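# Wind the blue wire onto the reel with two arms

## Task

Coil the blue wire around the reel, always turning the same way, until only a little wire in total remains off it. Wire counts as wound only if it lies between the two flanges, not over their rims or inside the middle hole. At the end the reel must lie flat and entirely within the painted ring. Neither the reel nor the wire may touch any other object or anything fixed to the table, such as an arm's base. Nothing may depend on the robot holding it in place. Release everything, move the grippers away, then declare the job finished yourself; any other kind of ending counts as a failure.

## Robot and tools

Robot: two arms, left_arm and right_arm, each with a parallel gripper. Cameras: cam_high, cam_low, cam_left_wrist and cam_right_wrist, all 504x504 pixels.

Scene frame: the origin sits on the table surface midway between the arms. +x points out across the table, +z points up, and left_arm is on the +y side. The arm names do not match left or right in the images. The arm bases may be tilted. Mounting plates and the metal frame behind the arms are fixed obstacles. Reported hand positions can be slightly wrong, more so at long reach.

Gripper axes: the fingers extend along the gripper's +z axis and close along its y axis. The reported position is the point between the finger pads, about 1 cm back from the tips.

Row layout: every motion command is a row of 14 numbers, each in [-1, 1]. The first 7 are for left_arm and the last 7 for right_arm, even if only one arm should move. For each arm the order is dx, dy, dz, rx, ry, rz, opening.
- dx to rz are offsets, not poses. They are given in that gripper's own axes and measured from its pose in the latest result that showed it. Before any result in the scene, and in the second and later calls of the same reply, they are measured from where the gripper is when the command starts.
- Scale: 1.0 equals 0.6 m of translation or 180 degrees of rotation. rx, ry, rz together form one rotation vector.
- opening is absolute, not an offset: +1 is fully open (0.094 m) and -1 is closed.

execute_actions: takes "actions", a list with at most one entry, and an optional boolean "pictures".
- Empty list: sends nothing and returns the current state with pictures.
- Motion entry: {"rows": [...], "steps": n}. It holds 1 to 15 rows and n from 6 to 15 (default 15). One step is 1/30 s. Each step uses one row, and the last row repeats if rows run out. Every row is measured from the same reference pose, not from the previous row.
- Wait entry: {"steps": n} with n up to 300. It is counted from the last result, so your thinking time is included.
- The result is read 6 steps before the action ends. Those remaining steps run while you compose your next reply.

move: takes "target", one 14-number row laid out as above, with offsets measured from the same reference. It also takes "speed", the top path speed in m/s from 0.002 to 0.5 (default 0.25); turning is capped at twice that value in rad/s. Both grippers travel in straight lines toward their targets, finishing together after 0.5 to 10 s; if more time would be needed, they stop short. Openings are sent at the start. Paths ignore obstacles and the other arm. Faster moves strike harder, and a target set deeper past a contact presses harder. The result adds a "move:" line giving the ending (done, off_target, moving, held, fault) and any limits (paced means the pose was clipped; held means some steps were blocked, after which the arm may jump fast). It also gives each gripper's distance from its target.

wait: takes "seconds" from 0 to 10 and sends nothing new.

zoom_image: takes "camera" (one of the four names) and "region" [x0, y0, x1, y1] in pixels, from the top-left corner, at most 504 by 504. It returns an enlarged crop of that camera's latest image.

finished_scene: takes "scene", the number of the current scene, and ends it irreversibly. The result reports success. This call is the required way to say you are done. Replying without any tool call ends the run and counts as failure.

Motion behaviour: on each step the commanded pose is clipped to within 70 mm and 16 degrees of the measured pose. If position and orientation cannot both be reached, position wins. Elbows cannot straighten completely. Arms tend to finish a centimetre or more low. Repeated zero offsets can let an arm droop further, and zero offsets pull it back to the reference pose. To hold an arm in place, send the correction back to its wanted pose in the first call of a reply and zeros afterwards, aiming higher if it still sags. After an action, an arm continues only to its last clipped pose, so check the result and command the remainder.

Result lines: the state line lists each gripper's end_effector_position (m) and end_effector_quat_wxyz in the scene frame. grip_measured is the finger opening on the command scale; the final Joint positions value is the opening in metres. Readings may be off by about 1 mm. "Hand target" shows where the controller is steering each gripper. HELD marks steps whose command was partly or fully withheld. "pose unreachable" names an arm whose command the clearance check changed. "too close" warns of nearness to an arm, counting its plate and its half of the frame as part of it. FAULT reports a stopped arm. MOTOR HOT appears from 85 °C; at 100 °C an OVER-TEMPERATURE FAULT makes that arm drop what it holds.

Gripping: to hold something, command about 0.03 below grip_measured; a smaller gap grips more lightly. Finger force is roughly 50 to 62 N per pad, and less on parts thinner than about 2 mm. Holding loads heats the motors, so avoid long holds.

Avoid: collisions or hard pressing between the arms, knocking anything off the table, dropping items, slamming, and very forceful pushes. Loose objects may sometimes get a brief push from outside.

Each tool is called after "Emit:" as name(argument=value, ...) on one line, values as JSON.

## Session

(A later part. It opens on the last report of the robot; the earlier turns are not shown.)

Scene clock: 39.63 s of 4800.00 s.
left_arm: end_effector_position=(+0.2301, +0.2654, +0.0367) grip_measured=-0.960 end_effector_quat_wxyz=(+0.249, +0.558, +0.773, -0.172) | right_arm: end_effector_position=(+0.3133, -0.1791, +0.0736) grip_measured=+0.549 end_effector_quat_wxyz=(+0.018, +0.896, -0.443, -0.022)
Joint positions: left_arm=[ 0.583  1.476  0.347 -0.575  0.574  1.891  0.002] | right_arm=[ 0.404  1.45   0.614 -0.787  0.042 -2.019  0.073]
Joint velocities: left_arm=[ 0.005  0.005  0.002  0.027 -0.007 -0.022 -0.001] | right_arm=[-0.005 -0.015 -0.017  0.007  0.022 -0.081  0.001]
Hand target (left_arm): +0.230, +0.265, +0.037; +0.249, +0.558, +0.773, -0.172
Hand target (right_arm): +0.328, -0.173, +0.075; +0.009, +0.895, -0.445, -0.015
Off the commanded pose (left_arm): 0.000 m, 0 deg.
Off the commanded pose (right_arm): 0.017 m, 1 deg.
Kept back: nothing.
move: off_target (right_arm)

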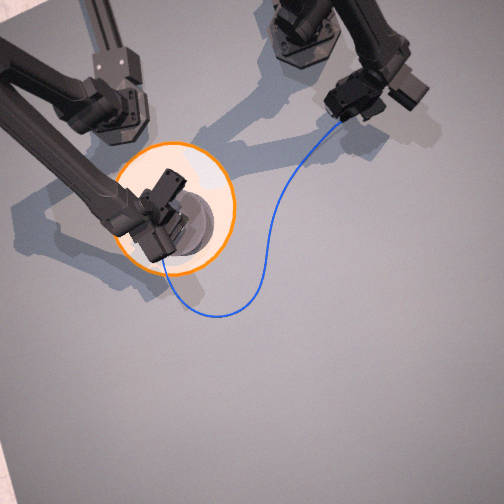

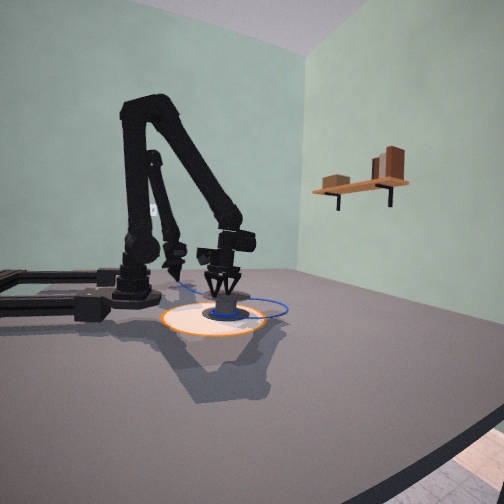

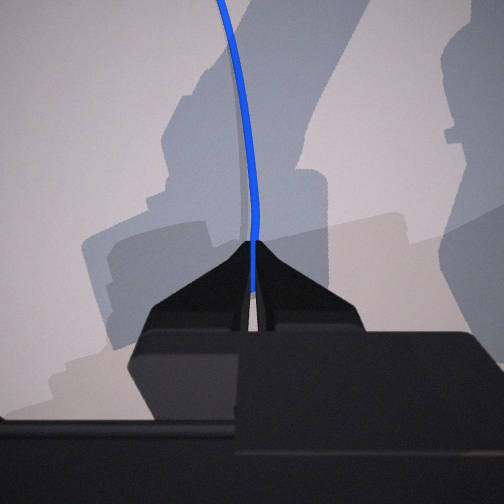

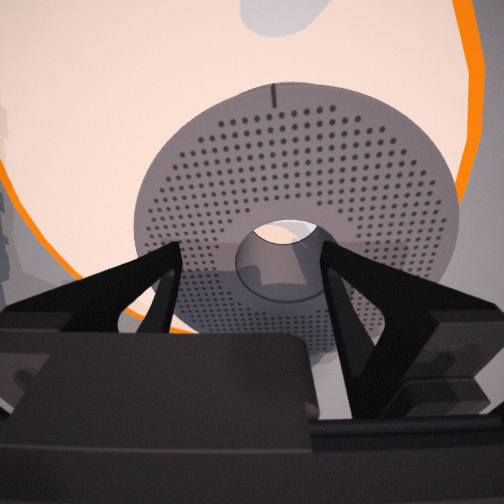

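Emit:
execute_actions(actions=[{"rows": [[0,0,0,0,0,0,-0.97, 0.004,-0.012,-0.008,0,0,0,0.55],[0,0,0,0,0,0,-0.97, 0.006,-0.016,-0.018,0,0,0,0.55],[0,0,0,0,0,0,-0.97, 0.007,-0.019,-0.030,0,0,0,0.55],[0,0,0,0,0,0,-0.97, 0.008,-0.021,-0.040,0.002,0.001,0,0.55],[0,0,0,0,0,0,-0.97, 0.009,-0.025,-0.048,0.004,0.002,-0.002,0.55],[0,0,0,0,0,0,-0.97, 0.010,-0.034,-0.053,0.006,0.003,-0.004,0.55],[0,0,0,0,0,0,-0.97, 0.011,-0.047,-0.056,0.008,0.004,-0.006,0.65],[0,0,0,0,0,0,-0.97, 0.012,-0.062,-0.058,0.010,0.005,-0.008,0.8],[0,0,0,0,0,0,-0.97, 0.013,-0.078,-0.059,0.012,0.006,-0.010,0.95],[0,0,0,0,0,0,-0.97, 0.014,-0.094,-0.060,0.014,0.007,-0.012,0.95],[0,0,0,0,0,0,-0.97, 0.016,-0.110,-0.060,0.016,0.008,-0.014,0.95],[0,0,0,0,0,0,-0.97, 0.017,-0.124,-0.0605,0.018,0.009,-0.016,0.95],[0,0,0,0,0,0,-0.97, 0.018,-0.136,-0.0605,0.02,0.009,-0.018,0.95],[0,0,0,0,0,0,-0.97, 0.0185,-0.144,-0.0605,0.02,0.009,-0.02,0.95],[0,0,0,0,0,0,-0.97, 0.0187,-0.147,-0.0605,0.02,0.009,-0.02,0.95]], "steps": 15}])

Emit:
execute_actions(actions=[{"steps": 16}], pictures=true)

Scene clock: 44.00 s of 4800.00 s.
left_arm: end_effector_position=(+0.2301, +0.2654, +0.0367) grip_measured=-0.960 end_effector_quat_wxyz=(+0.249, +0.558, +0.773, -0.172) | right_arm: end_effector_position=(+0.3167, -0.1749, +0.0892) grip_measured=+0.868 end_effector_quat_wxyz=(+0.025, +0.899, -0.436, -0.031)
Joint positions: left_arm=[ 0.583  1.476  0.347 -0.575  0.574  1.891  0.002] | right_arm=[ 0.418  1.436  0.655 -0.866  0.042 -2.019  0.088]
Joint velocities: left_arm=[-0.015 -0.005 -0.027  0.017 -0.022 -0.037 -0.001] | right_arm=[ 0.22   0.034  0.418 -0.037  0.051 -0.022  0.163]
Steps of this call (steps 1 to 90: nothing new was sent; then 1.07 s passed at rest; steps 91 to 99: the first 9 steps of this action). Readings (end_effector_position):
91: left_arm (+0.2301, +0.2654, +0.0367) | right_arm (+0.3129, -0.1792, +0.0736)
92: left_arm (+0.2301, +0.2654, +0.0367) | right_arm (+0.3119, -0.1794, +0.0739)
94: left_arm (+0.2301, +0.2654, +0.0367) | right_arm (+0.3074, -0.1805, +0.0757)
98: left_arm (+0.2301, +0.2654, +0.0367) | right_arm (+0.3109, -0.1780, +0.0858)
99: the state above

Scene clock: 44.53 s of 4800.00 s.
left_arm: end_effector_position=(+0.2301, +0.2654, +0.0367) grip_measured=-0.960 end_effector_quat_wxyz=(+0.249, +0.558, +0.773, -0.172) | right_arm: end_effector_position=(+0.3822, -0.1378, +0.1028) grip_measured=+0.948 end_effector_quat_wxyz=(-0.001, +0.911, -0.412, +0.001)
Joint positions: left_arm=[ 0.583  1.476  0.347 -0.575  0.574  1.891  0.002] | right_arm=[ 0.48   1.532  0.812 -0.848  0.041 -2.015  0.092]
Joint velocities: left_arm=[-0.015 -0.024 -0.012  0.002 -0.095  0.022 -0.   ] | right_arm=[-0.005  0.005 -0.002 -0.007 -0.007 -0.022 -0.   ]
Hand target (left_arm): +0.230, +0.265, +0.037; +0.249, +0.558, +0.773, -0.172
Hand target (right_arm): +0.391, -0.135, +0.105; -0.005, +0.910, -0.414, +0.004
Off the commanded pose (left_arm): 0.000 m, 0 deg.
Off the commanded pose (right_arm): 0.011 m, 1 deg.
Kept back: nothing.
Steps of this call (steps 1 to 6: the last 6 steps of your previous action; steps 7 to 16: nothing new was sent). Readings (end_effector_position):
1: left_arm (+0.2301, +0.2654, +0.0367) | right_arm (+0.3241, -0.1707, +0.0928)
2: left_arm (+0.2301, +0.2654, +0.0367) | right_arm (+0.3327, -0.1658, +0.0967)
4: left_arm (+0.2301, +0.2654, +0.0367) | right_arm (+0.3518, -0.1545, +0.1031)
8: left_arm (+0.2301, +0.2654, +0.0367) | right_arm (+0.3809, -0.1386, +0.1058)
16: the state above

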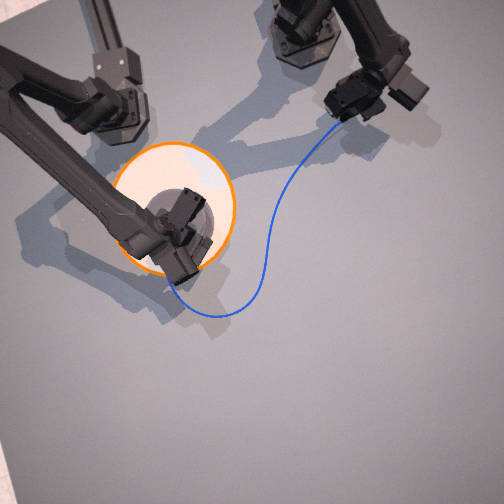

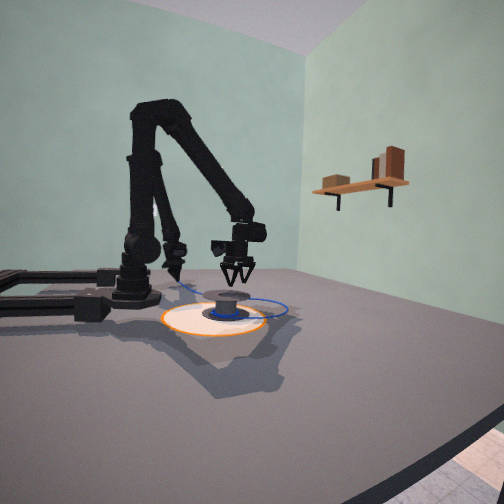

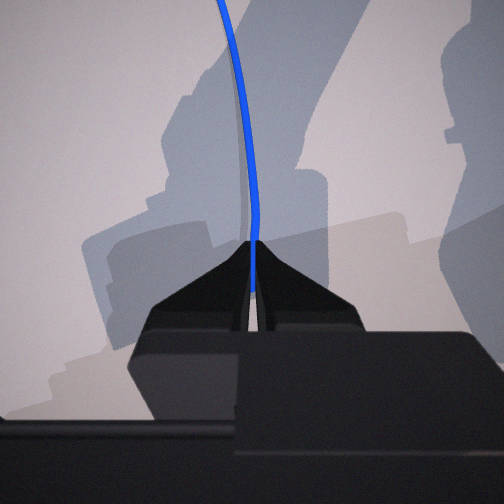

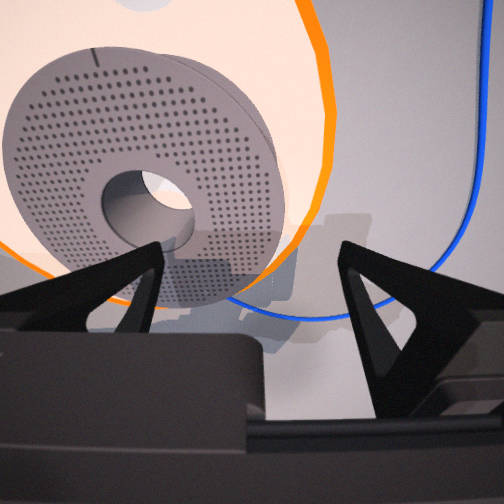

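Emit:
move(target=[0, 0, 0, 0, 0, 0, -0.97, -0.0133, 0.0158, 0.0767, 0, 0, 0, 0.95], speed=0.12)

Emit:
move(target=[0, 0, 0, 0, 0, 0, -0.97, 0, 0, 0, 0, 0, 0, 0.1], speed=0.12)

Scene clock: 46.20 s of 4800.00 s.
left_arm: end_effector_position=(+0.2301, +0.2654, +0.0367) grip_measured=-0.960 end_effector_quat_wxyz=(+0.249, +0.558, +0.773, -0.172) | right_arm: end_effector_position=(+0.3712, -0.1392, +0.0609) grip_measured=+0.948 end_effector_quat_wxyz=(-0.002, +0.911, -0.412, +0.003)
Joint positions: left_arm=[ 0.583  1.476  0.347 -0.575  0.574  1.891  0.002] | right_arm=[ 0.48   1.6    0.74  -0.703  0.041 -2.015  0.092]
Joint velocities: left_arm=[-0.005 -0.005  0.002  0.002  0.007 -0.007 -0.001] | right_arm=[ 0.005  0.005 -0.007  0.007  0.007 -0.051 -0.   ]
Hand target (left_arm): +0.230, +0.265, +0.037; +0.249, +0.558, +0.773, -0.172
Hand target (right_arm): +0.370, -0.138, +0.057; -0.001, +0.911, -0.412, +0.001
Off the commanded pose (left_arm): 0.000 m, 0 deg.
Off the commanded pose (right_arm): 0.004 m, 0 deg.
Kept back: nothing.
move: done

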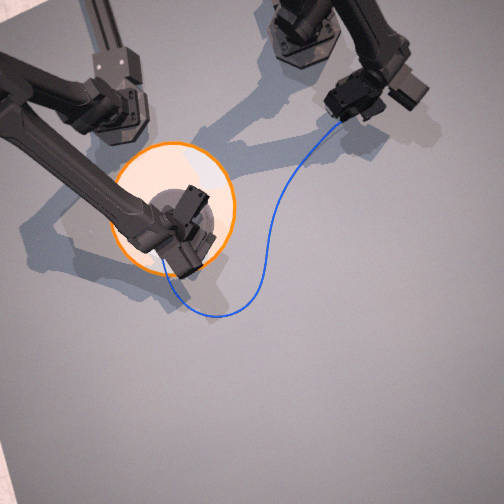

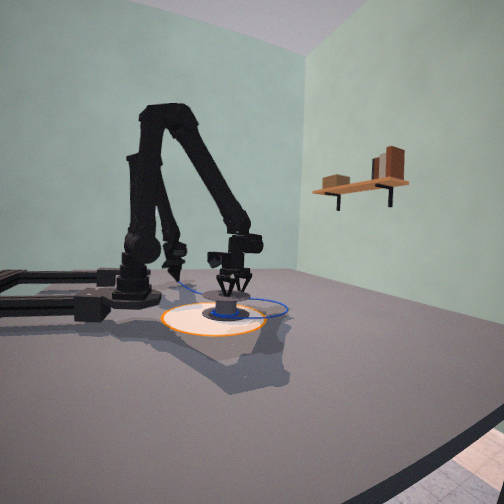

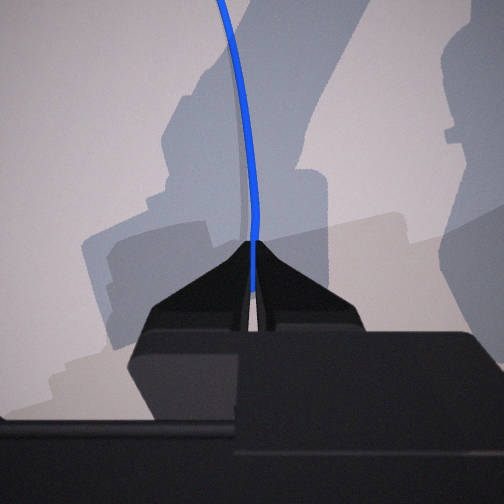

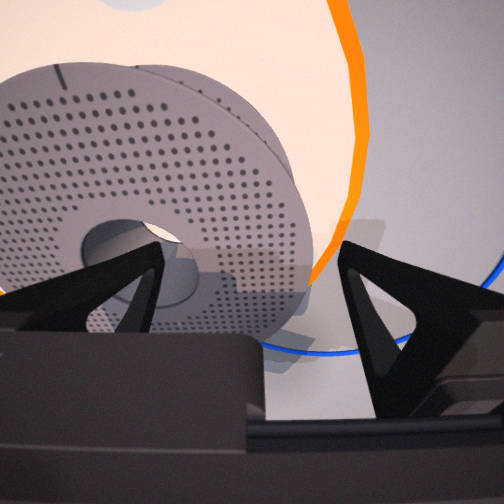

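Scene clock: 46.70 s of 4800.00 s.
left_arm: end_effector_position=(+0.2301, +0.2654, +0.0367) grip_measured=-0.960 end_effector_quat_wxyz=(+0.249, +0.558, +0.773, -0.172) | right_arm: end_effector_position=(+0.3712, -0.1392, +0.0609) grip_measured=+0.134 end_effector_quat_wxyz=(-0.002, +0.911, -0.412, +0.003)
Joint positions: left_arm=[ 0.583  1.476  0.347 -0.575  0.574  1.891  0.002] | right_arm=[ 0.48   1.6    0.74  -0.703  0.041 -2.015  0.053]
Joint velocities: left_arm=[-0.015  0.005  0.002  0.007 -0.051 -0.007  0.   ] | right_arm=[-0.005 -0.005 -0.007 -0.012 -0.037 -0.007  0.   ]
Hand target (left_arm): +0.230, +0.265, +0.037; +0.249, +0.558, +0.773, -0.172
Hand target (right_arm): +0.371, -0.139, +0.061; -0.002, +0.911, -0.412, +0.002
Off the commanded pose (left_arm): 0.000 m, 0 deg.
Off the commanded pose (right_arm): 0.000 m, 0 deg.
Kept back: nothing.
move: done

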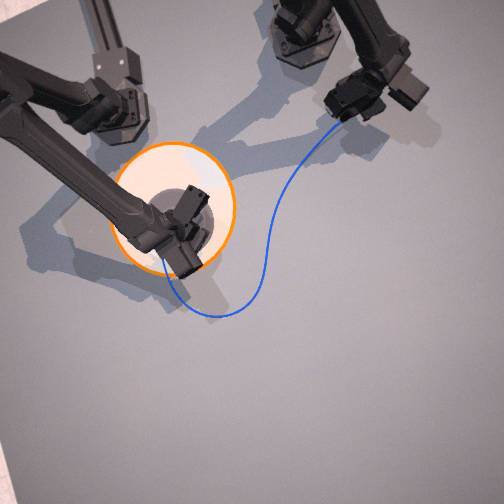

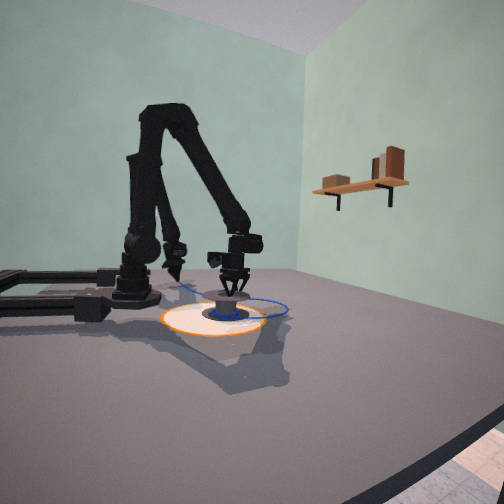

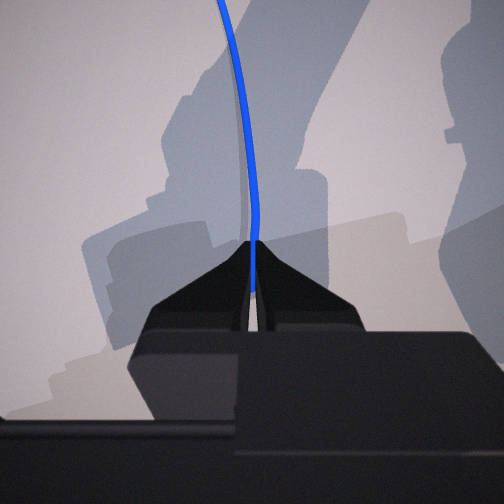

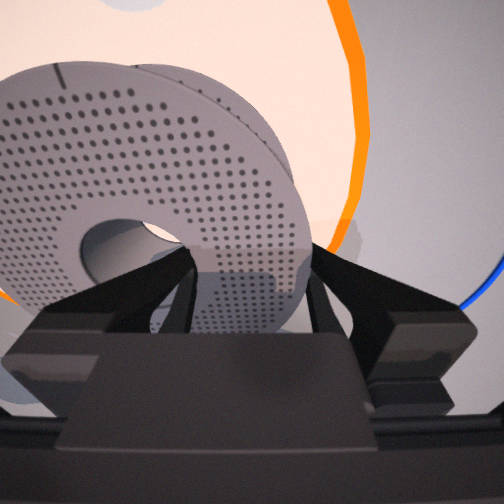

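Emit:
move(target=[0, 0, 0, 0, 0, 0, -0.97, 0.0741, 0.159, -0.002, 0, 0, 0.6444, 0.1], speed=0.5)

Scene clock: 50.00 s of 4800.00 s.
left_arm: end_effector_position=(+0.2301, +0.2654, +0.0367) grip_measured=-0.960 end_effector_quat_wxyz=(+0.249, +0.558, +0.773, -0.172) | right_arm: end_effector_position=(+0.3272, -0.2336, +0.0629) grip_measured=+0.134 end_effector_quat_wxyz=(-0.002, -0.149, +0.989, +0.005)
Joint positions: left_arm=[ 0.583  1.476  0.347 -0.575  0.574  1.891  0.002] | right_arm=[ 0.205  1.461  0.594 -0.697  0.031 -0.295  0.053]
Joint velocities: left_arm=[-0.005  0.005  0.007 -0.007  0.051 -0.007  0.001] | right_arm=[-0.005  0.005 -0.002 -0.002  0.007 -0.007  0.002]
Hand target (left_arm): +0.230, +0.265, +0.037; +0.249, +0.558, +0.773, -0.172
Hand target (right_arm): +0.328, -0.237, +0.064; +0.005, -0.134, +0.991, -0.001
Off the commanded pose (left_arm): 0.000 m, 0 deg.
Off the commanded pose (right_arm): 0.003 m, 2 deg.
Kept back: nothing.
move: done

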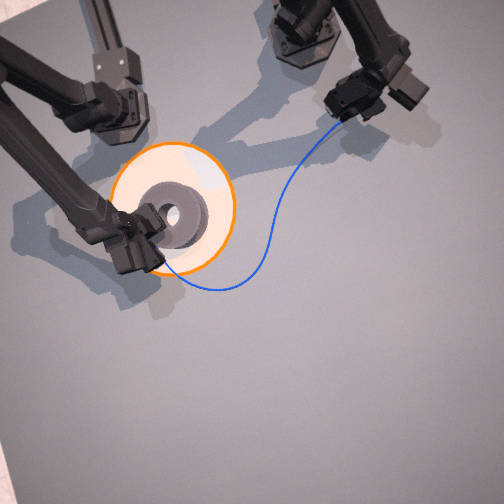

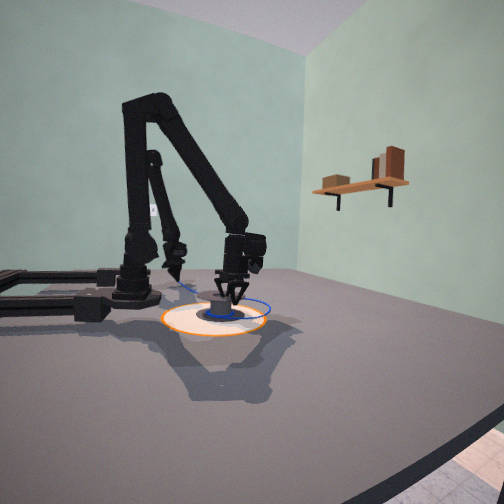

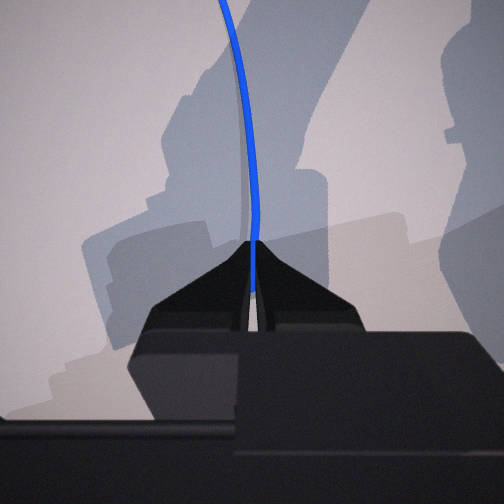

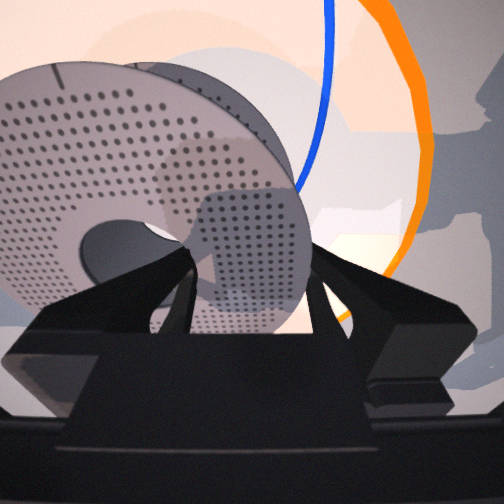

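Emit:
execute_actions(actions=[{"rows": [[0,0,0,0,0,0,-0.97,0.0046,0.0001,0.001,0,0,0.0056,0.1],[0,0,0,0,0,0,-0.97,0.0107,0.0007,0.002,0,0,0.0167,0.1],[0,0,0,0,0,0,-0.97,0.0182,0.0019,0.003,0,0,0.0333,0.1],[0,0,0,0,0,0,-0.97,0.0256,0.0038,0.003,0,0,0.0556,0.1],[0,0,0,0,0,0,-0.97,0.0321,0.0061,0.003,0,0,0.0806,0.1],[0,0,0,0,0,0,-0.97,0.0384,0.0089,0.003,0,0,0.1056,0.1],[0,0,0,0,0,0,-0.97,0.0444,0.0121,0.003,0,0,0.1306,0.1],[0,0,0,0,0,0,-0.97,0.0502,0.0158,0.003,0,0,0.1556,0.1],[0,0,0,0,0,0,-0.97,0.0557,0.02,0.003,0,0,0.1806,0.1],[0,0,0,0,0,0,-0.97,0.0608,0.0246,0.003,0,0,0.2056,0.1],[0,0,0,0,0,0,-0.97,0.0655,0.0295,0.003,0,0,0.2306,0.1],[0,0,0,0,0,0,-0.97,0.0699,0.0348,0.003,0,0,0.2556,0.1],[0,0,0,0,0,0,-0.97,0.0738,0.0405,0.003,0,0,0.2806,0.1],[0,0,0,0,0,0,-0.97,0.0773,0.0464,0.003,0,0,0.3056,0.1],[0,0,0,0,0,0,-0.97,0.0802,0.0526,0.003,0,0,0.3306,0.1]], "steps": 15}])

Emit:
execute_actions(actions=[{"rows": [[0,0,0,0,0,0,-0.97,0.0335,0.0067,0,0,0,0.0861,0.1],[0,0,0,0,0,0,-0.97,0.0397,0.0095,0,0,0,0.1111,0.1],[0,0,0,0,0,0,-0.97,0.0457,0.0129,0,0,0,0.1361,0.1],[0,0,0,0,0,0,-0.97,0.0514,0.0167,0,0,0,0.1611,0.1],[0,0,0,0,0,0,-0.97,0.0568,0.021,0,0,0,0.1861,0.1],[0,0,0,0,0,0,-0.97,0.0619,0.0256,0,0,0,0.2111,0.1],[0,0,0,0,0,0,-0.97,0.0665,0.0307,0,0,0,0.2361,0.1],[0,0,0,0,0,0,-0.97,0.0708,0.0361,0,0,0,0.2611,0.1],[0,0,0,0,0,0,-0.97,0.0742,0.0411,0,0,0,0.2861,0.1],[0,0,0,0,0,0,-0.97,0.0765,0.0451,0,0,0,0.3083,0.1],[0,0,0,0,0,0,-0.97,0.0783,0.0485,0,0,0,0.3278,0.1],[0,0,0,0,0,0,-0.97,0.0793,0.0505,0,0,0,0.3444,0.1],[0,0,0,0,0,0,-0.97,0.0799,0.0519,0,0,0,0.3556,0.1],[0,0,0,0,0,0,-0.97,0.0799,0.0519,0,0,0,0.3639,0.1],[0,0,0,0,0,0,-0.97,0.0799,0.0519,0,0,0,0.3667,0.1]], "steps": 15}])

Emit:
execute_actions(actions=[{"steps": 14}], pictures=true)

Scene clock: 54.07 s of 4800.00 s.
left_arm: end_effector_position=(+0.2301, +0.2654, +0.0367) grip_measured=-0.960 end_effector_quat_wxyz=(+0.249, +0.558, +0.773, -0.172) | right_arm: end_effector_position=(+0.3030, -0.2301, +0.0618) grip_measured=+0.134 end_effector_quat_wxyz=(-0.005, -0.027, +0.999, +0.015)
Joint positions: left_arm=[ 0.583  1.476  0.347 -0.575  0.574  1.891  0.002] | right_arm=[ 0.204  1.409  0.532 -0.693  0.009 -0.052  0.053]
Joint velocities: left_arm=[-0.005  0.005  0.002 -0.007  0.022  0.037  0.001] | right_arm=[-0.015 -0.337 -0.31  -0.002  0.022  1.267 -0.001]
Steps of this call (steps 1 to 90: nothing new was sent; then 0.77 s passed at rest; steps 91 to 99: the first 9 steps of this action). Readings (end_effector_position):
91: left_arm (+0.2301, +0.2654, +0.0367) | right_arm (+0.3272, -0.2335, +0.0629)
92: left_arm (+0.2301, +0.2654, +0.0367) | right_arm (+0.3269, -0.2334, +0.0629)
94: left_arm (+0.2301, +0.2654, +0.0367) | right_arm (+0.3234, -0.2329, +0.0624)
98: left_arm (+0.2301, +0.2654, +0.0367) | right_arm (+0.3073, -0.2304, +0.0616)
99: the state above

Scene clock: 54.57 s of 4800.00 s.
left_arm: end_effector_position=(+0.2301, +0.2654, +0.0367) grip_measured=-0.960 end_effector_quat_wxyz=(+0.249, +0.558, +0.773, -0.172) | right_arm: end_effector_position=(+0.2503, -0.1989, +0.0634) grip_measured=+0.134 end_effector_quat_wxyz=(-0.014, +0.298, +0.954, +0.039)
Joint positions: left_arm=[ 0.583  1.476  0.347 -0.575  0.574  1.891  0.002] | right_arm=[ 0.307  1.26   0.395 -0.693 -0.042  0.711  0.053]
Joint velocities: left_arm=[ 0.005 -0.005  0.017 -0.002  0.007 -0.095  0.   ] | right_arm=[ 0.464 -0.181 -0.144  0.007 -0.125  1.575 -0.001]
Off your previous action's commanded pose (left_arm): 0.000 m, 0 deg at its last step (step 6 of this call).
Off your previous action's commanded pose (right_arm): 0.011 m, 30 deg at its last step (step 6 of this call); orientation clipped at that step.
Steps of this call (steps 1 to 6: the last 6 steps of your previous action; steps 7 to 15: the first 9 steps of this action, its rows measured from where the robot was after step 6). Readings (end_effector_position):
6: left_arm (+0.2301, +0.2654, +0.0367) | right_arm (+0.2807, -0.2246, +0.0623)
7: left_arm (+0.2301, +0.2654, +0.0367) | right_arm (+0.2771, -0.2218, +0.0622)
8: left_arm (+0.2301, +0.2654, +0.0367) | right_arm (+0.2732, -0.2191, +0.0622)
10: left_arm (+0.2301, +0.2654, +0.0367) | right_arm (+0.2652, -0.2148, +0.0624)
14: left_arm (+0.2301, +0.2654, +0.0367) | right_arm (+0.2527, -0.2027, +0.0632)
15: the state above

Scene clock: 55.03 s of 4800.00 s.
left_arm: end_effector_position=(+0.2301, +0.2654, +0.0367) grip_measured=-0.960 end_effector_quat_wxyz=(+0.249, +0.558, +0.773, -0.172) | right_arm: end_effector_position=(+0.2450, -0.1820, +0.0652) grip_measured=+0.135 end_effector_quat_wxyz=(-0.022, +0.483, +0.874, +0.040)
Joint positions: left_arm=[ 0.583  1.476  0.347 -0.575  0.574  1.891  0.002] | right_arm=[ 0.38   1.242  0.385 -0.693 -0.05   1.189  0.053]
Joint velocities: left_arm=[-0.005 -0.005 -0.002 -0.022  0.022 -0.051  0.   ] | right_arm=[-0.005 -0.015  0.002 -0.002 -0.022  0.227  0.001]
Hand target (left_arm): +0.230, +0.265, +0.037; +0.249, +0.558, +0.773, -0.172
Hand target (right_arm): +0.241, -0.182, +0.065; -0.026, +0.503, +0.863, +0.038
Off the commanded pose (left_arm): 0.000 m, 0 deg.
Off the commanded pose (right_arm): 0.005 m, 21 deg; orientation clipped at the last step of the last action.
Kept back: nothing.
Steps of this call (steps 1 to 6: the last 6 steps of your previous action; steps 7 to 14: nothing new was sent). Readings (end_effector_position):
1: left_arm (+0.2301, +0.2654, +0.0367) | right_arm (+0.2486, -0.1952, +0.0637)
2: left_arm (+0.2301, +0.2654, +0.0367) | right_arm (+0.2472, -0.1916, +0.0640)
4: left_arm (+0.2301, +0.2654, +0.0367) | right_arm (+0.2454, -0.1859, +0.0644)
8: left_arm (+0.2301, +0.2654, +0.0367) | right_arm (+0.2446, -0.1820, +0.0648)
14: the state above

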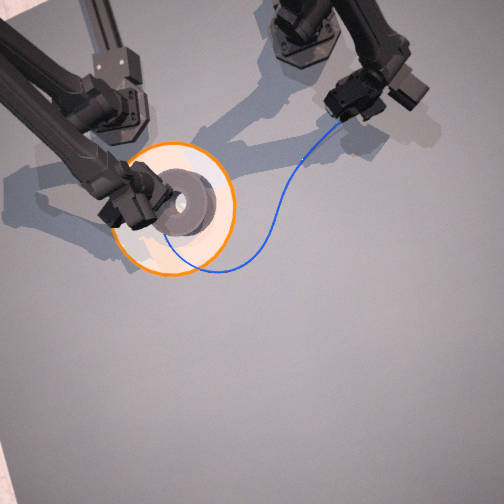

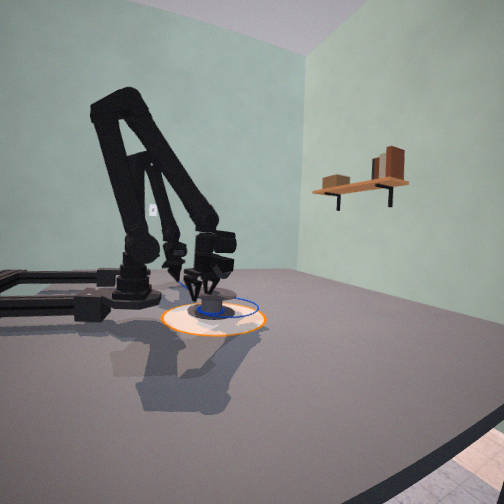

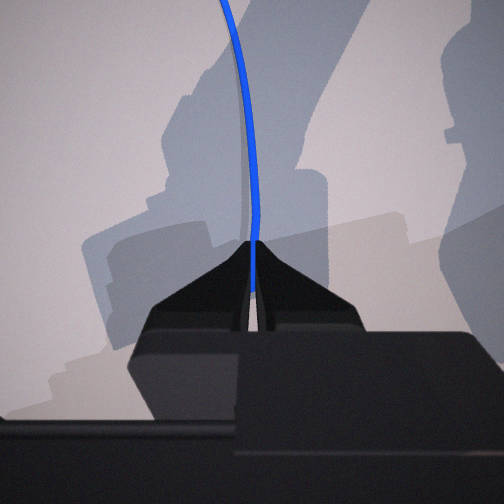

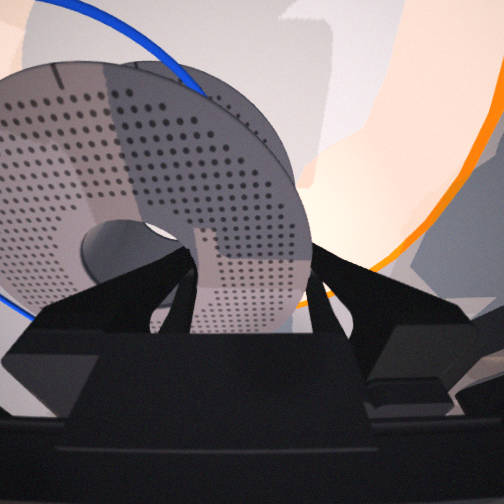

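Emit:
move(target=[0, 0, 0, 0, 0, 0, -0.97, 0.001, 0.0045, 0.002, 0.0055, -0.0293, 0.2395, 0.1], speed=0.5)

Emit:
zoom_image(camera="cam_low", region=[160, 260, 280, 340])

Scene clock: 58.43 s of 4800.00 s.
left_arm: end_effector_position=(+0.2301, +0.2654, +0.0367) grip_measured=-0.960 end_effector_quat_wxyz=(+0.249, +0.558, +0.773, -0.172) | right_arm: end_effector_position=(+0.2433, -0.1797, +0.0639) grip_measured=+0.135 end_effector_quat_wxyz=(-0.002, +0.764, +0.645, +0.008)
Joint positions: left_arm=[ 0.583  1.476  0.347 -0.575  0.574  1.891  0.002] | right_arm=[ 0.456  1.249  0.385 -0.693  0.032  1.994  0.053]
Joint velocities: left_arm=[-0.005 -0.005  0.002 -0.007 -0.066  0.007  0.001] | right_arm=[ 0.005  0.005 -0.007  0.007  0.037 -0.007 -0.   ]
Hand target (left_arm): +0.230, +0.265, +0.037; +0.249, +0.558, +0.773, -0.172
Hand target (right_arm): +0.247, -0.179, +0.064; -0.002, +0.772, +0.636, -0.000
Off the commanded pose (left_arm): 0.000 m, 0 deg.
Off the commanded pose (right_arm): 0.004 m, 2 deg.
Kept back: nothing.
move: done

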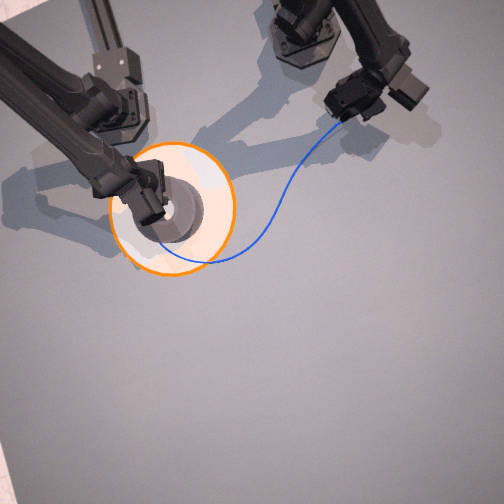

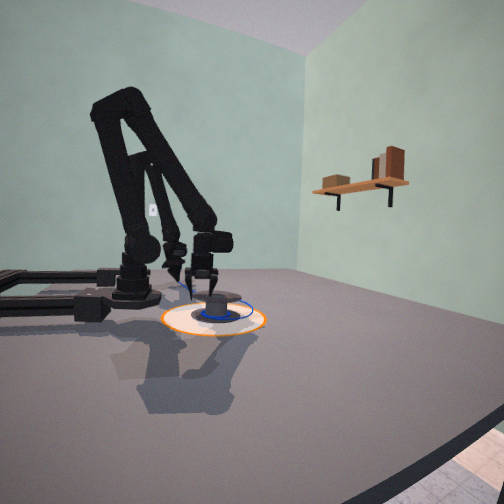

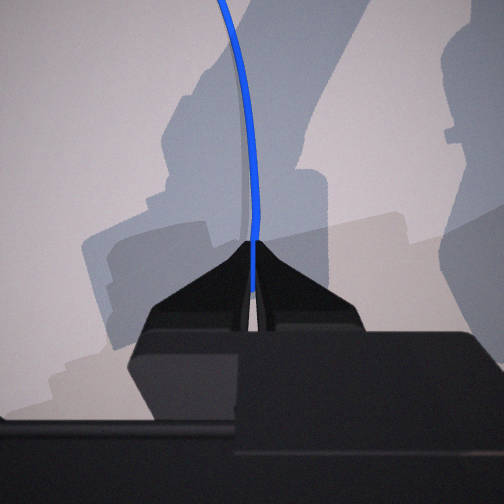

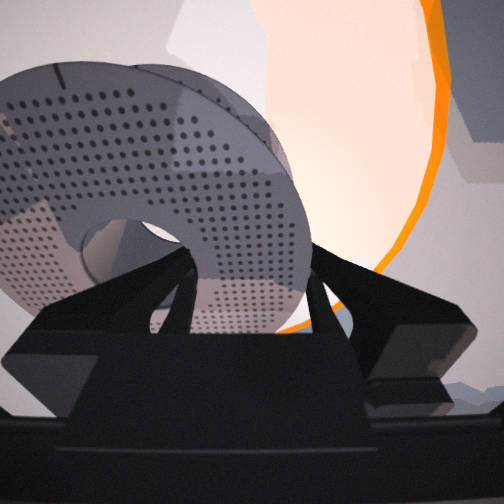

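Region (160, 260, 280, 340) of cam_low's 504x504 image, scaled by 4.200, with more detail than that image has.

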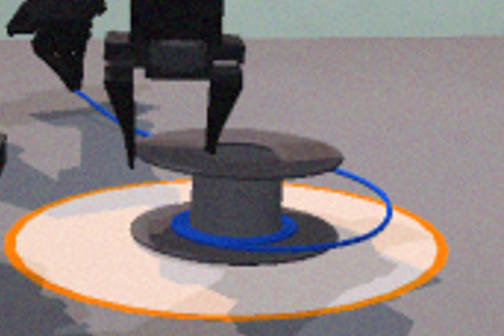

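Emit:
execute_actions(actions=[{"rows": [[0,0,0,0,0,0,-0.97,0,0,0,0,0,0,0.95],[0,0,0,0,0,0,-0.97,0.001,0.004,0,0,0,0,0.95],[0,0,0,0,0,0,-0.97,0.003,0.01,-0.006,0,0,0,0.95],[0,0,0,0,0,0,-0.97,0.005,0.016,-0.012,0,0,0,0.95],[0,0,0,0,0,0,-0.97,0.007,0.021,-0.019,0,0,0,0.95],[0,0,0,0,0,0,-0.97,0.009,0.026,-0.027,0,0,0,0.95],[0,0,0,0,0,0,-0.97,0.010,0.030,-0.035,0,0,0,0.95],[0,0,0,0,0,0,-0.97,0.011,0.033,-0.042,0,0,0,0.95],[0,0,0,0,0,0,-0.97,0.012,0.036,-0.048,0,0,0,0.95],[0,0,0,0,0,0,-0.97,0.013,0.038,-0.053,0,0,0,0.95],[0,0,0,0,0,0,-0.97,0.014,0.040,-0.057,0,0,0,0.95],[0,0,0,0,0,0,-0.97,0.014,0.040,-0.060,0,0,0,0.95]], "steps": 14}])

Emit:
execute_actions(actions=[{"rows": [[0,0,0,0,0,0,-0.97,0.012,0.032,-0.022,0,0,-0.03,0.95],[0,0,0,0,0,0,-0.97,0.018,0.041,-0.022,0,0,-0.06,0.95],[0,0,0,0,0,0,-0.97,0.025,0.053,-0.022,0,0,-0.09,0.95],[0,0,0,0,0,0,-0.97,0.032,0.067,-0.022,0,0,-0.12,0.95],[0,0,0,0,0,0,-0.97,0.038,0.081,-0.022,0,0,-0.15,0.95],[0,0,0,0,0,0,-0.97,0.045,0.094,-0.022,0,0,-0.3,0.95],[0,0,0,0,0,0,-0.97,0.051,0.108,-0.022,0,0,-0.3,0.95],[0,0,0,0,0,0,-0.97,0.057,0.120,-0.022,0,0,-0.3,0.95],[0,0,0,0,0,0,-0.97,0.062,0.131,-0.022,0,0,-0.3,0.95],[0,0,0,0,0,0,-0.97,0.066,0.140,-0.022,0,0,-0.3,0.95],[0,0,0,0,0,0,-0.97,0.069,0.146,-0.022,0,0,-0.3,0.95],[0,0,0,0,0,0,-0.97,0.072,0.152,-0.022,0,0,-0.3,0.95]], "steps": 15}])

Emit:
execute_actions(actions=[{"rows": [[0,0,0,0,0,0,-0.97,0,0,-0.004,0,0,-0.35,0.95]], "steps": 15}])

Emit:
execute_actions(actions=[{"rows": [[0,0,0,0,0,0,-0.97,0,0,0,0,0,-0.35,0.95]], "steps": 15}])

Emit:
execute_actions(actions=[{"rows": [[0,0,0,0,0,0,-0.97,0,0,0,0,0,-0.35,0.95]], "steps": 15}])

Emit:
execute_actions(actions=[{"rows": [[0,0,0,0,0,0,-0.97,0,0,0,0,0,-0.22,0.95]], "steps": 15}], pictures=true)

Scene clock: 62.70 s of 4800.00 s.
left_arm: end_effector_position=(+0.2301, +0.2654, +0.0367) grip_measured=-0.960 end_effector_quat_wxyz=(+0.249, +0.558, +0.773, -0.172) | right_arm: end_effector_position=(+0.2380, -0.1813, +0.0677) grip_measured=+0.948 end_effector_quat_wxyz=(-0.010, +0.765, +0.644, -0.010)
Joint positions: left_arm=[ 0.583  1.476  0.347 -0.575  0.574  1.891  0.002] | right_arm=[ 0.456  1.248  0.4   -0.747  0.032  1.997  0.092]
Joint velocities: left_arm=[-0.005 -0.024 -0.017 -0.007  0.037  0.066  0.   ] | right_arm=[-0.005 -0.015  0.203 -0.466 -0.007 -0.066 -0.   ]
Steps of this call (steps 1 to 90: nothing new was sent; then 1.00 s passed at rest; steps 91 to 98: the first 8 steps of this action). Readings (end_effector_position):
91: left_arm (+0.2301, +0.2654, +0.0367) | right_arm (+0.2434, -0.1797, +0.0639)
92: left_arm (+0.2301, +0.2654, +0.0367) | right_arm (+0.2434, -0.1797, +0.0639)
94: left_arm (+0.2301, +0.2654, +0.0367) | right_arm (+0.2429, -0.1799, +0.0641)
98: the state above

Scene clock: 63.20 s of 4800.00 s.
left_arm: end_effector_position=(+0.2301, +0.2654, +0.0367) grip_measured=-0.960 end_effector_quat_wxyz=(+0.249, +0.558, +0.773, -0.172) | right_arm: end_effector_position=(+0.2974, -0.1678, +0.0897) grip_measured=+0.948 end_effector_quat_wxyz=(-0.006, +0.639, +0.769, -0.022)
Joint positions: left_arm=[ 0.583  1.476  0.347 -0.575  0.574  1.891  0.002] | right_arm=[ 0.468  1.368  0.588 -0.832  0.058  1.656  0.092]
Joint velocities: left_arm=[-0.015 -0.005 -0.012  0.017  0.022 -0.007 -0.001] | right_arm=[ 0.044  0.777  0.686  0.002  0.066 -1.355  0.001]
Off your previous action's commanded pose (left_arm): 0.000 m, 0 deg at its last step (step 6 of this call).
Off your previous action's commanded pose (right_arm): 0.023 m, 2 deg at its last step (step 6 of this call).
Steps of this call (steps 1 to 6: the last 6 steps of your previous action; steps 7 to 15: the first 9 steps of this action, its rows measured from where the robot was after step 6). Readings (end_effector_position):
6: left_arm (+0.2301, +0.2654, +0.0367) | right_arm (+0.2506, -0.1787, +0.0854)
7: left_arm (+0.2301, +0.2654, +0.0367) | right_arm (+0.2526, -0.1783, +0.0877)
8: left_arm (+0.2301, +0.2654, +0.0367) | right_arm (+0.2546, -0.1782, +0.0893)
10: left_arm (+0.2301, +0.2654, +0.0367) | right_arm (+0.2621, -0.1774, +0.0906)
14: left_arm (+0.2301, +0.2654, +0.0367) | right_arm (+0.2886, -0.1703, +0.0899)
15: the state above

Scene clock: 63.70 s of 4800.00 s.
left_arm: end_effector_position=(+0.2301, +0.2654, +0.0367) grip_measured=-0.960 end_effector_quat_wxyz=(+0.249, +0.558, +0.773, -0.172) | right_arm: end_effector_position=(+0.3369, -0.1586, +0.0903) grip_measured=+0.948 end_effector_quat_wxyz=(-0.005, +0.339, +0.940, -0.027)
Joint positions: left_arm=[ 0.583  1.476  0.347 -0.575  0.574  1.891  0.002] | right_arm=[ 0.476  1.467  0.692 -0.834  0.08   0.969  0.092]
Joint velocities: left_arm=[-0.015  0.005  0.002 -0.007  0.022 -0.007  0.   ] | right_arm=[ 0.015 -0.005 -0.012  0.007 -0.007 -1.385  0.001]
Off your previous action's commanded pose (left_arm): 0.000 m, 0 deg at its last step (step 6 of this call).
Off your previous action's commanded pose (right_arm): 0.014 m, 18 deg at its last step (step 6 of this call); orientation clipped at that step.
Steps of this call (steps 1 to 6: the last 6 steps of your previous action; steps 7 to 15: the first 9 steps of this action, its rows measured from where the robot was after step 6). Readings (end_effector_position):
6: left_arm (+0.2301, +0.2654, +0.0367) | right_arm (+0.3364, -0.1569, +0.0899)
7: left_arm (+0.2301, +0.2654, +0.0367) | right_arm (+0.3368, -0.1573, +0.0898)
8: left_arm (+0.2301, +0.2654, +0.0367) | right_arm (+0.3369, -0.1581, +0.0900)
10: left_arm (+0.2301, +0.2654, +0.0367) | right_arm (+0.3369, -0.1591, +0.0901)
14: left_arm (+0.2301, +0.2654, +0.0367) | right_arm (+0.3369, -0.1588, +0.0903)
15: the state above

Scene clock: 64.20 s of 4800.00 s.
left_arm: end_effector_position=(+0.2301, +0.2654, +0.0367) grip_measured=-0.960 end_effector_quat_wxyz=(+0.249, +0.558, +0.773, -0.172) | right_arm: end_effector_position=(+0.3374, -0.1601, +0.0906) grip_measured=+0.949 end_effector_quat_wxyz=(-0.010, +0.001, +0.999, -0.035)
Joint positions: left_arm=[ 0.583  1.476  0.347 -0.575  0.574  1.891  0.002] | right_arm=[ 0.482  1.467  0.692 -0.834  0.102  0.286  0.092]
Joint velocities: left_arm=[ 0.005 -0.015 -0.002 -0.002 -0.007 -0.037 -0.001] | right_arm=[ 0.015 -0.015  0.002  0.012  0.037 -1.341  0.001]
Off your previous action's commanded pose (left_arm): 0.000 m, 0 deg at its last step (step 6 of this call).
Off your previous action's commanded pose (right_arm): 0.002 m, 23 deg at its last step (step 6 of this call); orientation clipped at that step.
Steps of this call (steps 1 to 6: the last 6 steps of your previous action; steps 7 to 15: the first 9 steps of this action, its rows measured from where the robot was after step 6). Readings (end_effector_position):
6: left_arm (+0.2301, +0.2654, +0.0367) | right_arm (+0.3368, -0.1582, +0.0903)
7: left_arm (+0.2301, +0.2654, +0.0367) | right_arm (+0.3370, -0.1588, +0.0903)
8: left_arm (+0.2301, +0.2654, +0.0367) | right_arm (+0.3372, -0.1595, +0.0904)
10: left_arm (+0.2301, +0.2654, +0.0367) | right_arm (+0.3375, -0.1605, +0.0904)
14: left_arm (+0.2301, +0.2654, +0.0367) | right_arm (+0.3375, -0.1603, +0.0905)
15: the state above

Scene clock: 64.70 s of 4800.00 s.
left_arm: end_effector_position=(+0.2301, +0.2654, +0.0367) grip_measured=-0.960 end_effector_quat_wxyz=(+0.249, +0.558, +0.773, -0.172) | right_arm: end_effector_position=(+0.3380, -0.1615, +0.0909) grip_measured=+0.949 end_effector_quat_wxyz=(-0.022, -0.337, +0.940, -0.040)
Joint positions: left_arm=[ 0.583  1.476  0.347 -0.575  0.574  1.891  0.002] | right_arm=[ 0.489  1.467  0.692 -0.834  0.123 -0.397  0.092]
Joint velocities: left_arm=[-0.005 -0.015  0.007 -0.007 -0.007  0.022 -0.   ] | right_arm=[ 0.015 -0.005  0.002 -0.002  0.037 -1.326  0.   ]
Off your previous action's commanded pose (left_arm): 0.000 m, 0 deg at its last step (step 6 of this call).
Off your previous action's commanded pose (right_arm): 0.002 m, 24 deg at its last step (step 6 of this call); orientation clipped at that step.
Steps of this call (steps 1 to 6: the last 6 steps of your previous action; steps 7 to 15: the first 9 steps of this action, its rows measured from where the robot was after step 6). Readings (end_effector_position):
6: left_arm (+0.2301, +0.2654, +0.0367) | right_arm (+0.3374, -0.1598, +0.0906)
7: left_arm (+0.2301, +0.2654, +0.0367) | right_arm (+0.3376, -0.1604, +0.0906)
8: left_arm (+0.2301, +0.2654, +0.0367) | right_arm (+0.3378, -0.1611, +0.0907)
10: left_arm (+0.2301, +0.2654, +0.0367) | right_arm (+0.3380, -0.1620, +0.0908)
14: left_arm (+0.2301, +0.2654, +0.0367) | right_arm (+0.3381, -0.1618, +0.0909)
15: the state above

Scene clock: 65.20 s of 4800.00 s.
left_arm: end_effector_position=(+0.2301, +0.2654, +0.0367) grip_measured=-0.960 end_effector_quat_wxyz=(+0.249, +0.558, +0.773, -0.172) | right_arm: end_effector_position=(+0.3386, -0.1631, +0.0912) grip_measured=+0.949 end_effector_quat_wxyz=(+0.037, +0.634, -0.771, +0.037)
Joint positions: left_arm=[ 0.583  1.476  0.347 -0.575  0.574  1.891  0.002] | right_arm=[ 0.492  1.467  0.692 -0.834  0.138 -1.083  0.092]
Joint velocities: left_arm=[-0.005 -0.015 -0.007 -0.012  0.022 -0.037 -0.001] | right_arm=[ 0.005 -0.015 -0.002  0.007 -0.095 -1.297  0.002]
Off your previous action's commanded pose (left_arm): 0.000 m, 0 deg at its last step (step 6 of this call).
Off your previous action's commanded pose (right_arm): 0.002 m, 24 deg at its last step (step 6 of this call); orientation clipped at that step.
Steps of this call (steps 1 to 6: the last 6 steps of your previous action; steps 7 to 15: the first 9 steps of this action, its rows measured from where the robot was after step 6). Readings (end_effector_position):
6: left_arm (+0.2301, +0.2654, +0.0367) | right_arm (+0.3380, -0.1612, +0.0909)
7: left_arm (+0.2301, +0.2654, +0.0367) | right_arm (+0.3381, -0.1618, +0.0910)
8: left_arm (+0.2301, +0.2654, +0.0367) | right_arm (+0.3383, -0.1625, +0.0910)
10: left_arm (+0.2301, +0.2654, +0.0367) | right_arm (+0.3386, -0.1632, +0.0911)
14: left_arm (+0.2301, +0.2654, +0.0367) | right_arm (+0.3386, -0.1631, +0.0912)
15: the state above

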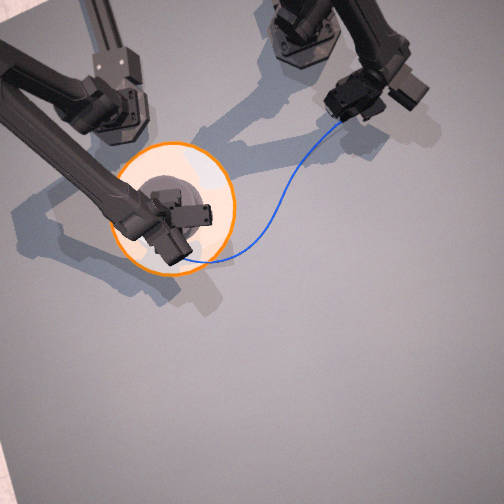

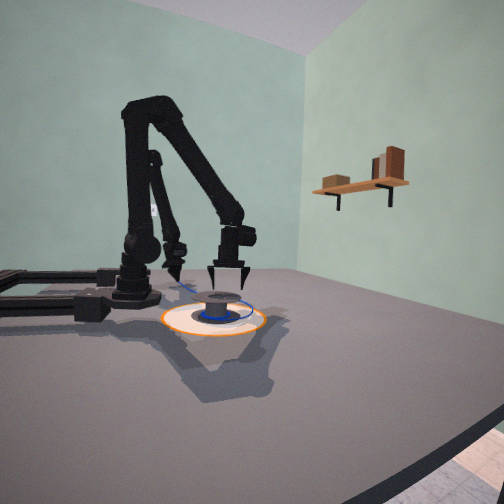

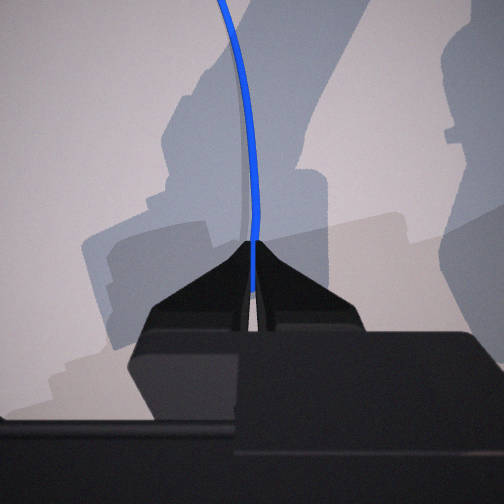

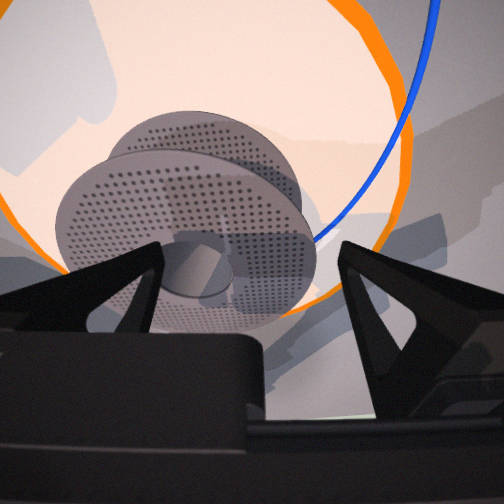

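Emit:
move(target=[0, 0, 0, 0, 0, 0, -0.97, -0.0153, 0.0095, 0.017, 0.0121, -0.0323, -0.2895, 0.95], speed=0.5)

Scene clock: 67.30 s of 4800.00 s.
left_arm: end_effector_position=(+0.2301, +0.2654, +0.0367) grip_measured=-0.960 end_effector_quat_wxyz=(+0.249, +0.558, +0.773, -0.172) | right_arm: end_effector_position=(+0.3364, -0.1518, +0.0818) grip_measured=+0.949 end_effector_quat_wxyz=(+0.002, +0.910, -0.415, +0.001)
Joint positions: left_arm=[ 0.583  1.476  0.347 -0.575  0.574  1.891  0.002] | right_arm=[ 0.477  1.467  0.662 -0.764  0.045 -2.011  0.092]
Joint velocities: left_arm=[-0.005  0.005 -0.007 -0.002 -0.037  0.066  0.001] | right_arm=[-0.005 -0.015  0.012 -0.012  0.007 -0.095 -0.   ]
Hand target (left_arm): +0.230, +0.265, +0.037; +0.249, +0.558, +0.773, -0.172
Hand target (right_arm): +0.335, -0.154, +0.080; -0.000, +0.910, -0.414, +0.001
Off your previous action's commanded pose (left_arm): 0.000 m, 0 deg at its last step (step 6 of this call).
Off your previous action's commanded pose (right_arm): 0.001 m, 5 deg at its last step (step 6 of this call).
Off the commanded pose (left_arm): 0.000 m, 0 deg.
Off the commanded pose (right_arm): 0.003 m, 0 deg.
Kept back: nothing.
move: done

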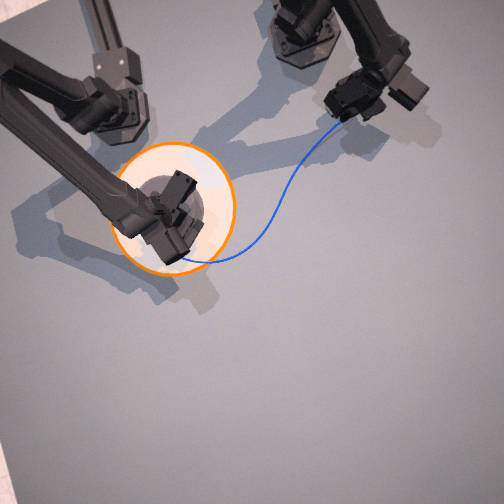

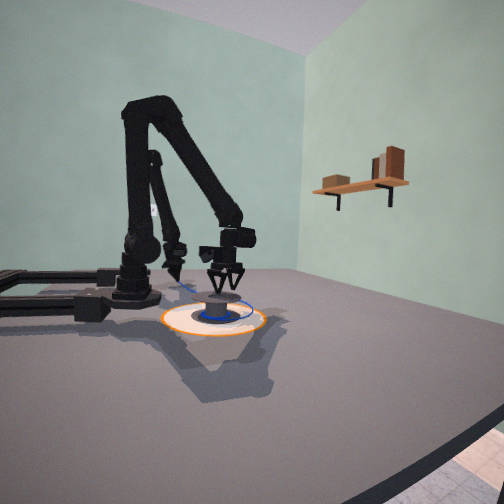

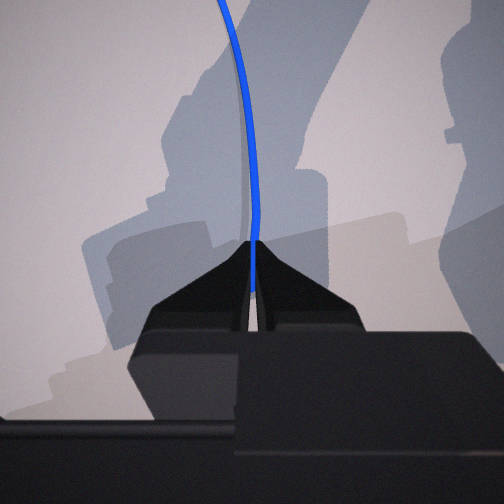

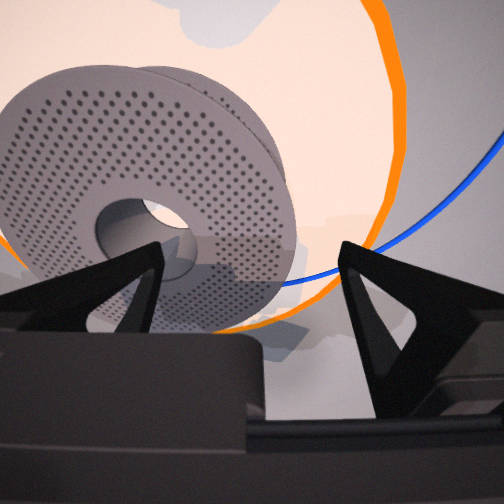

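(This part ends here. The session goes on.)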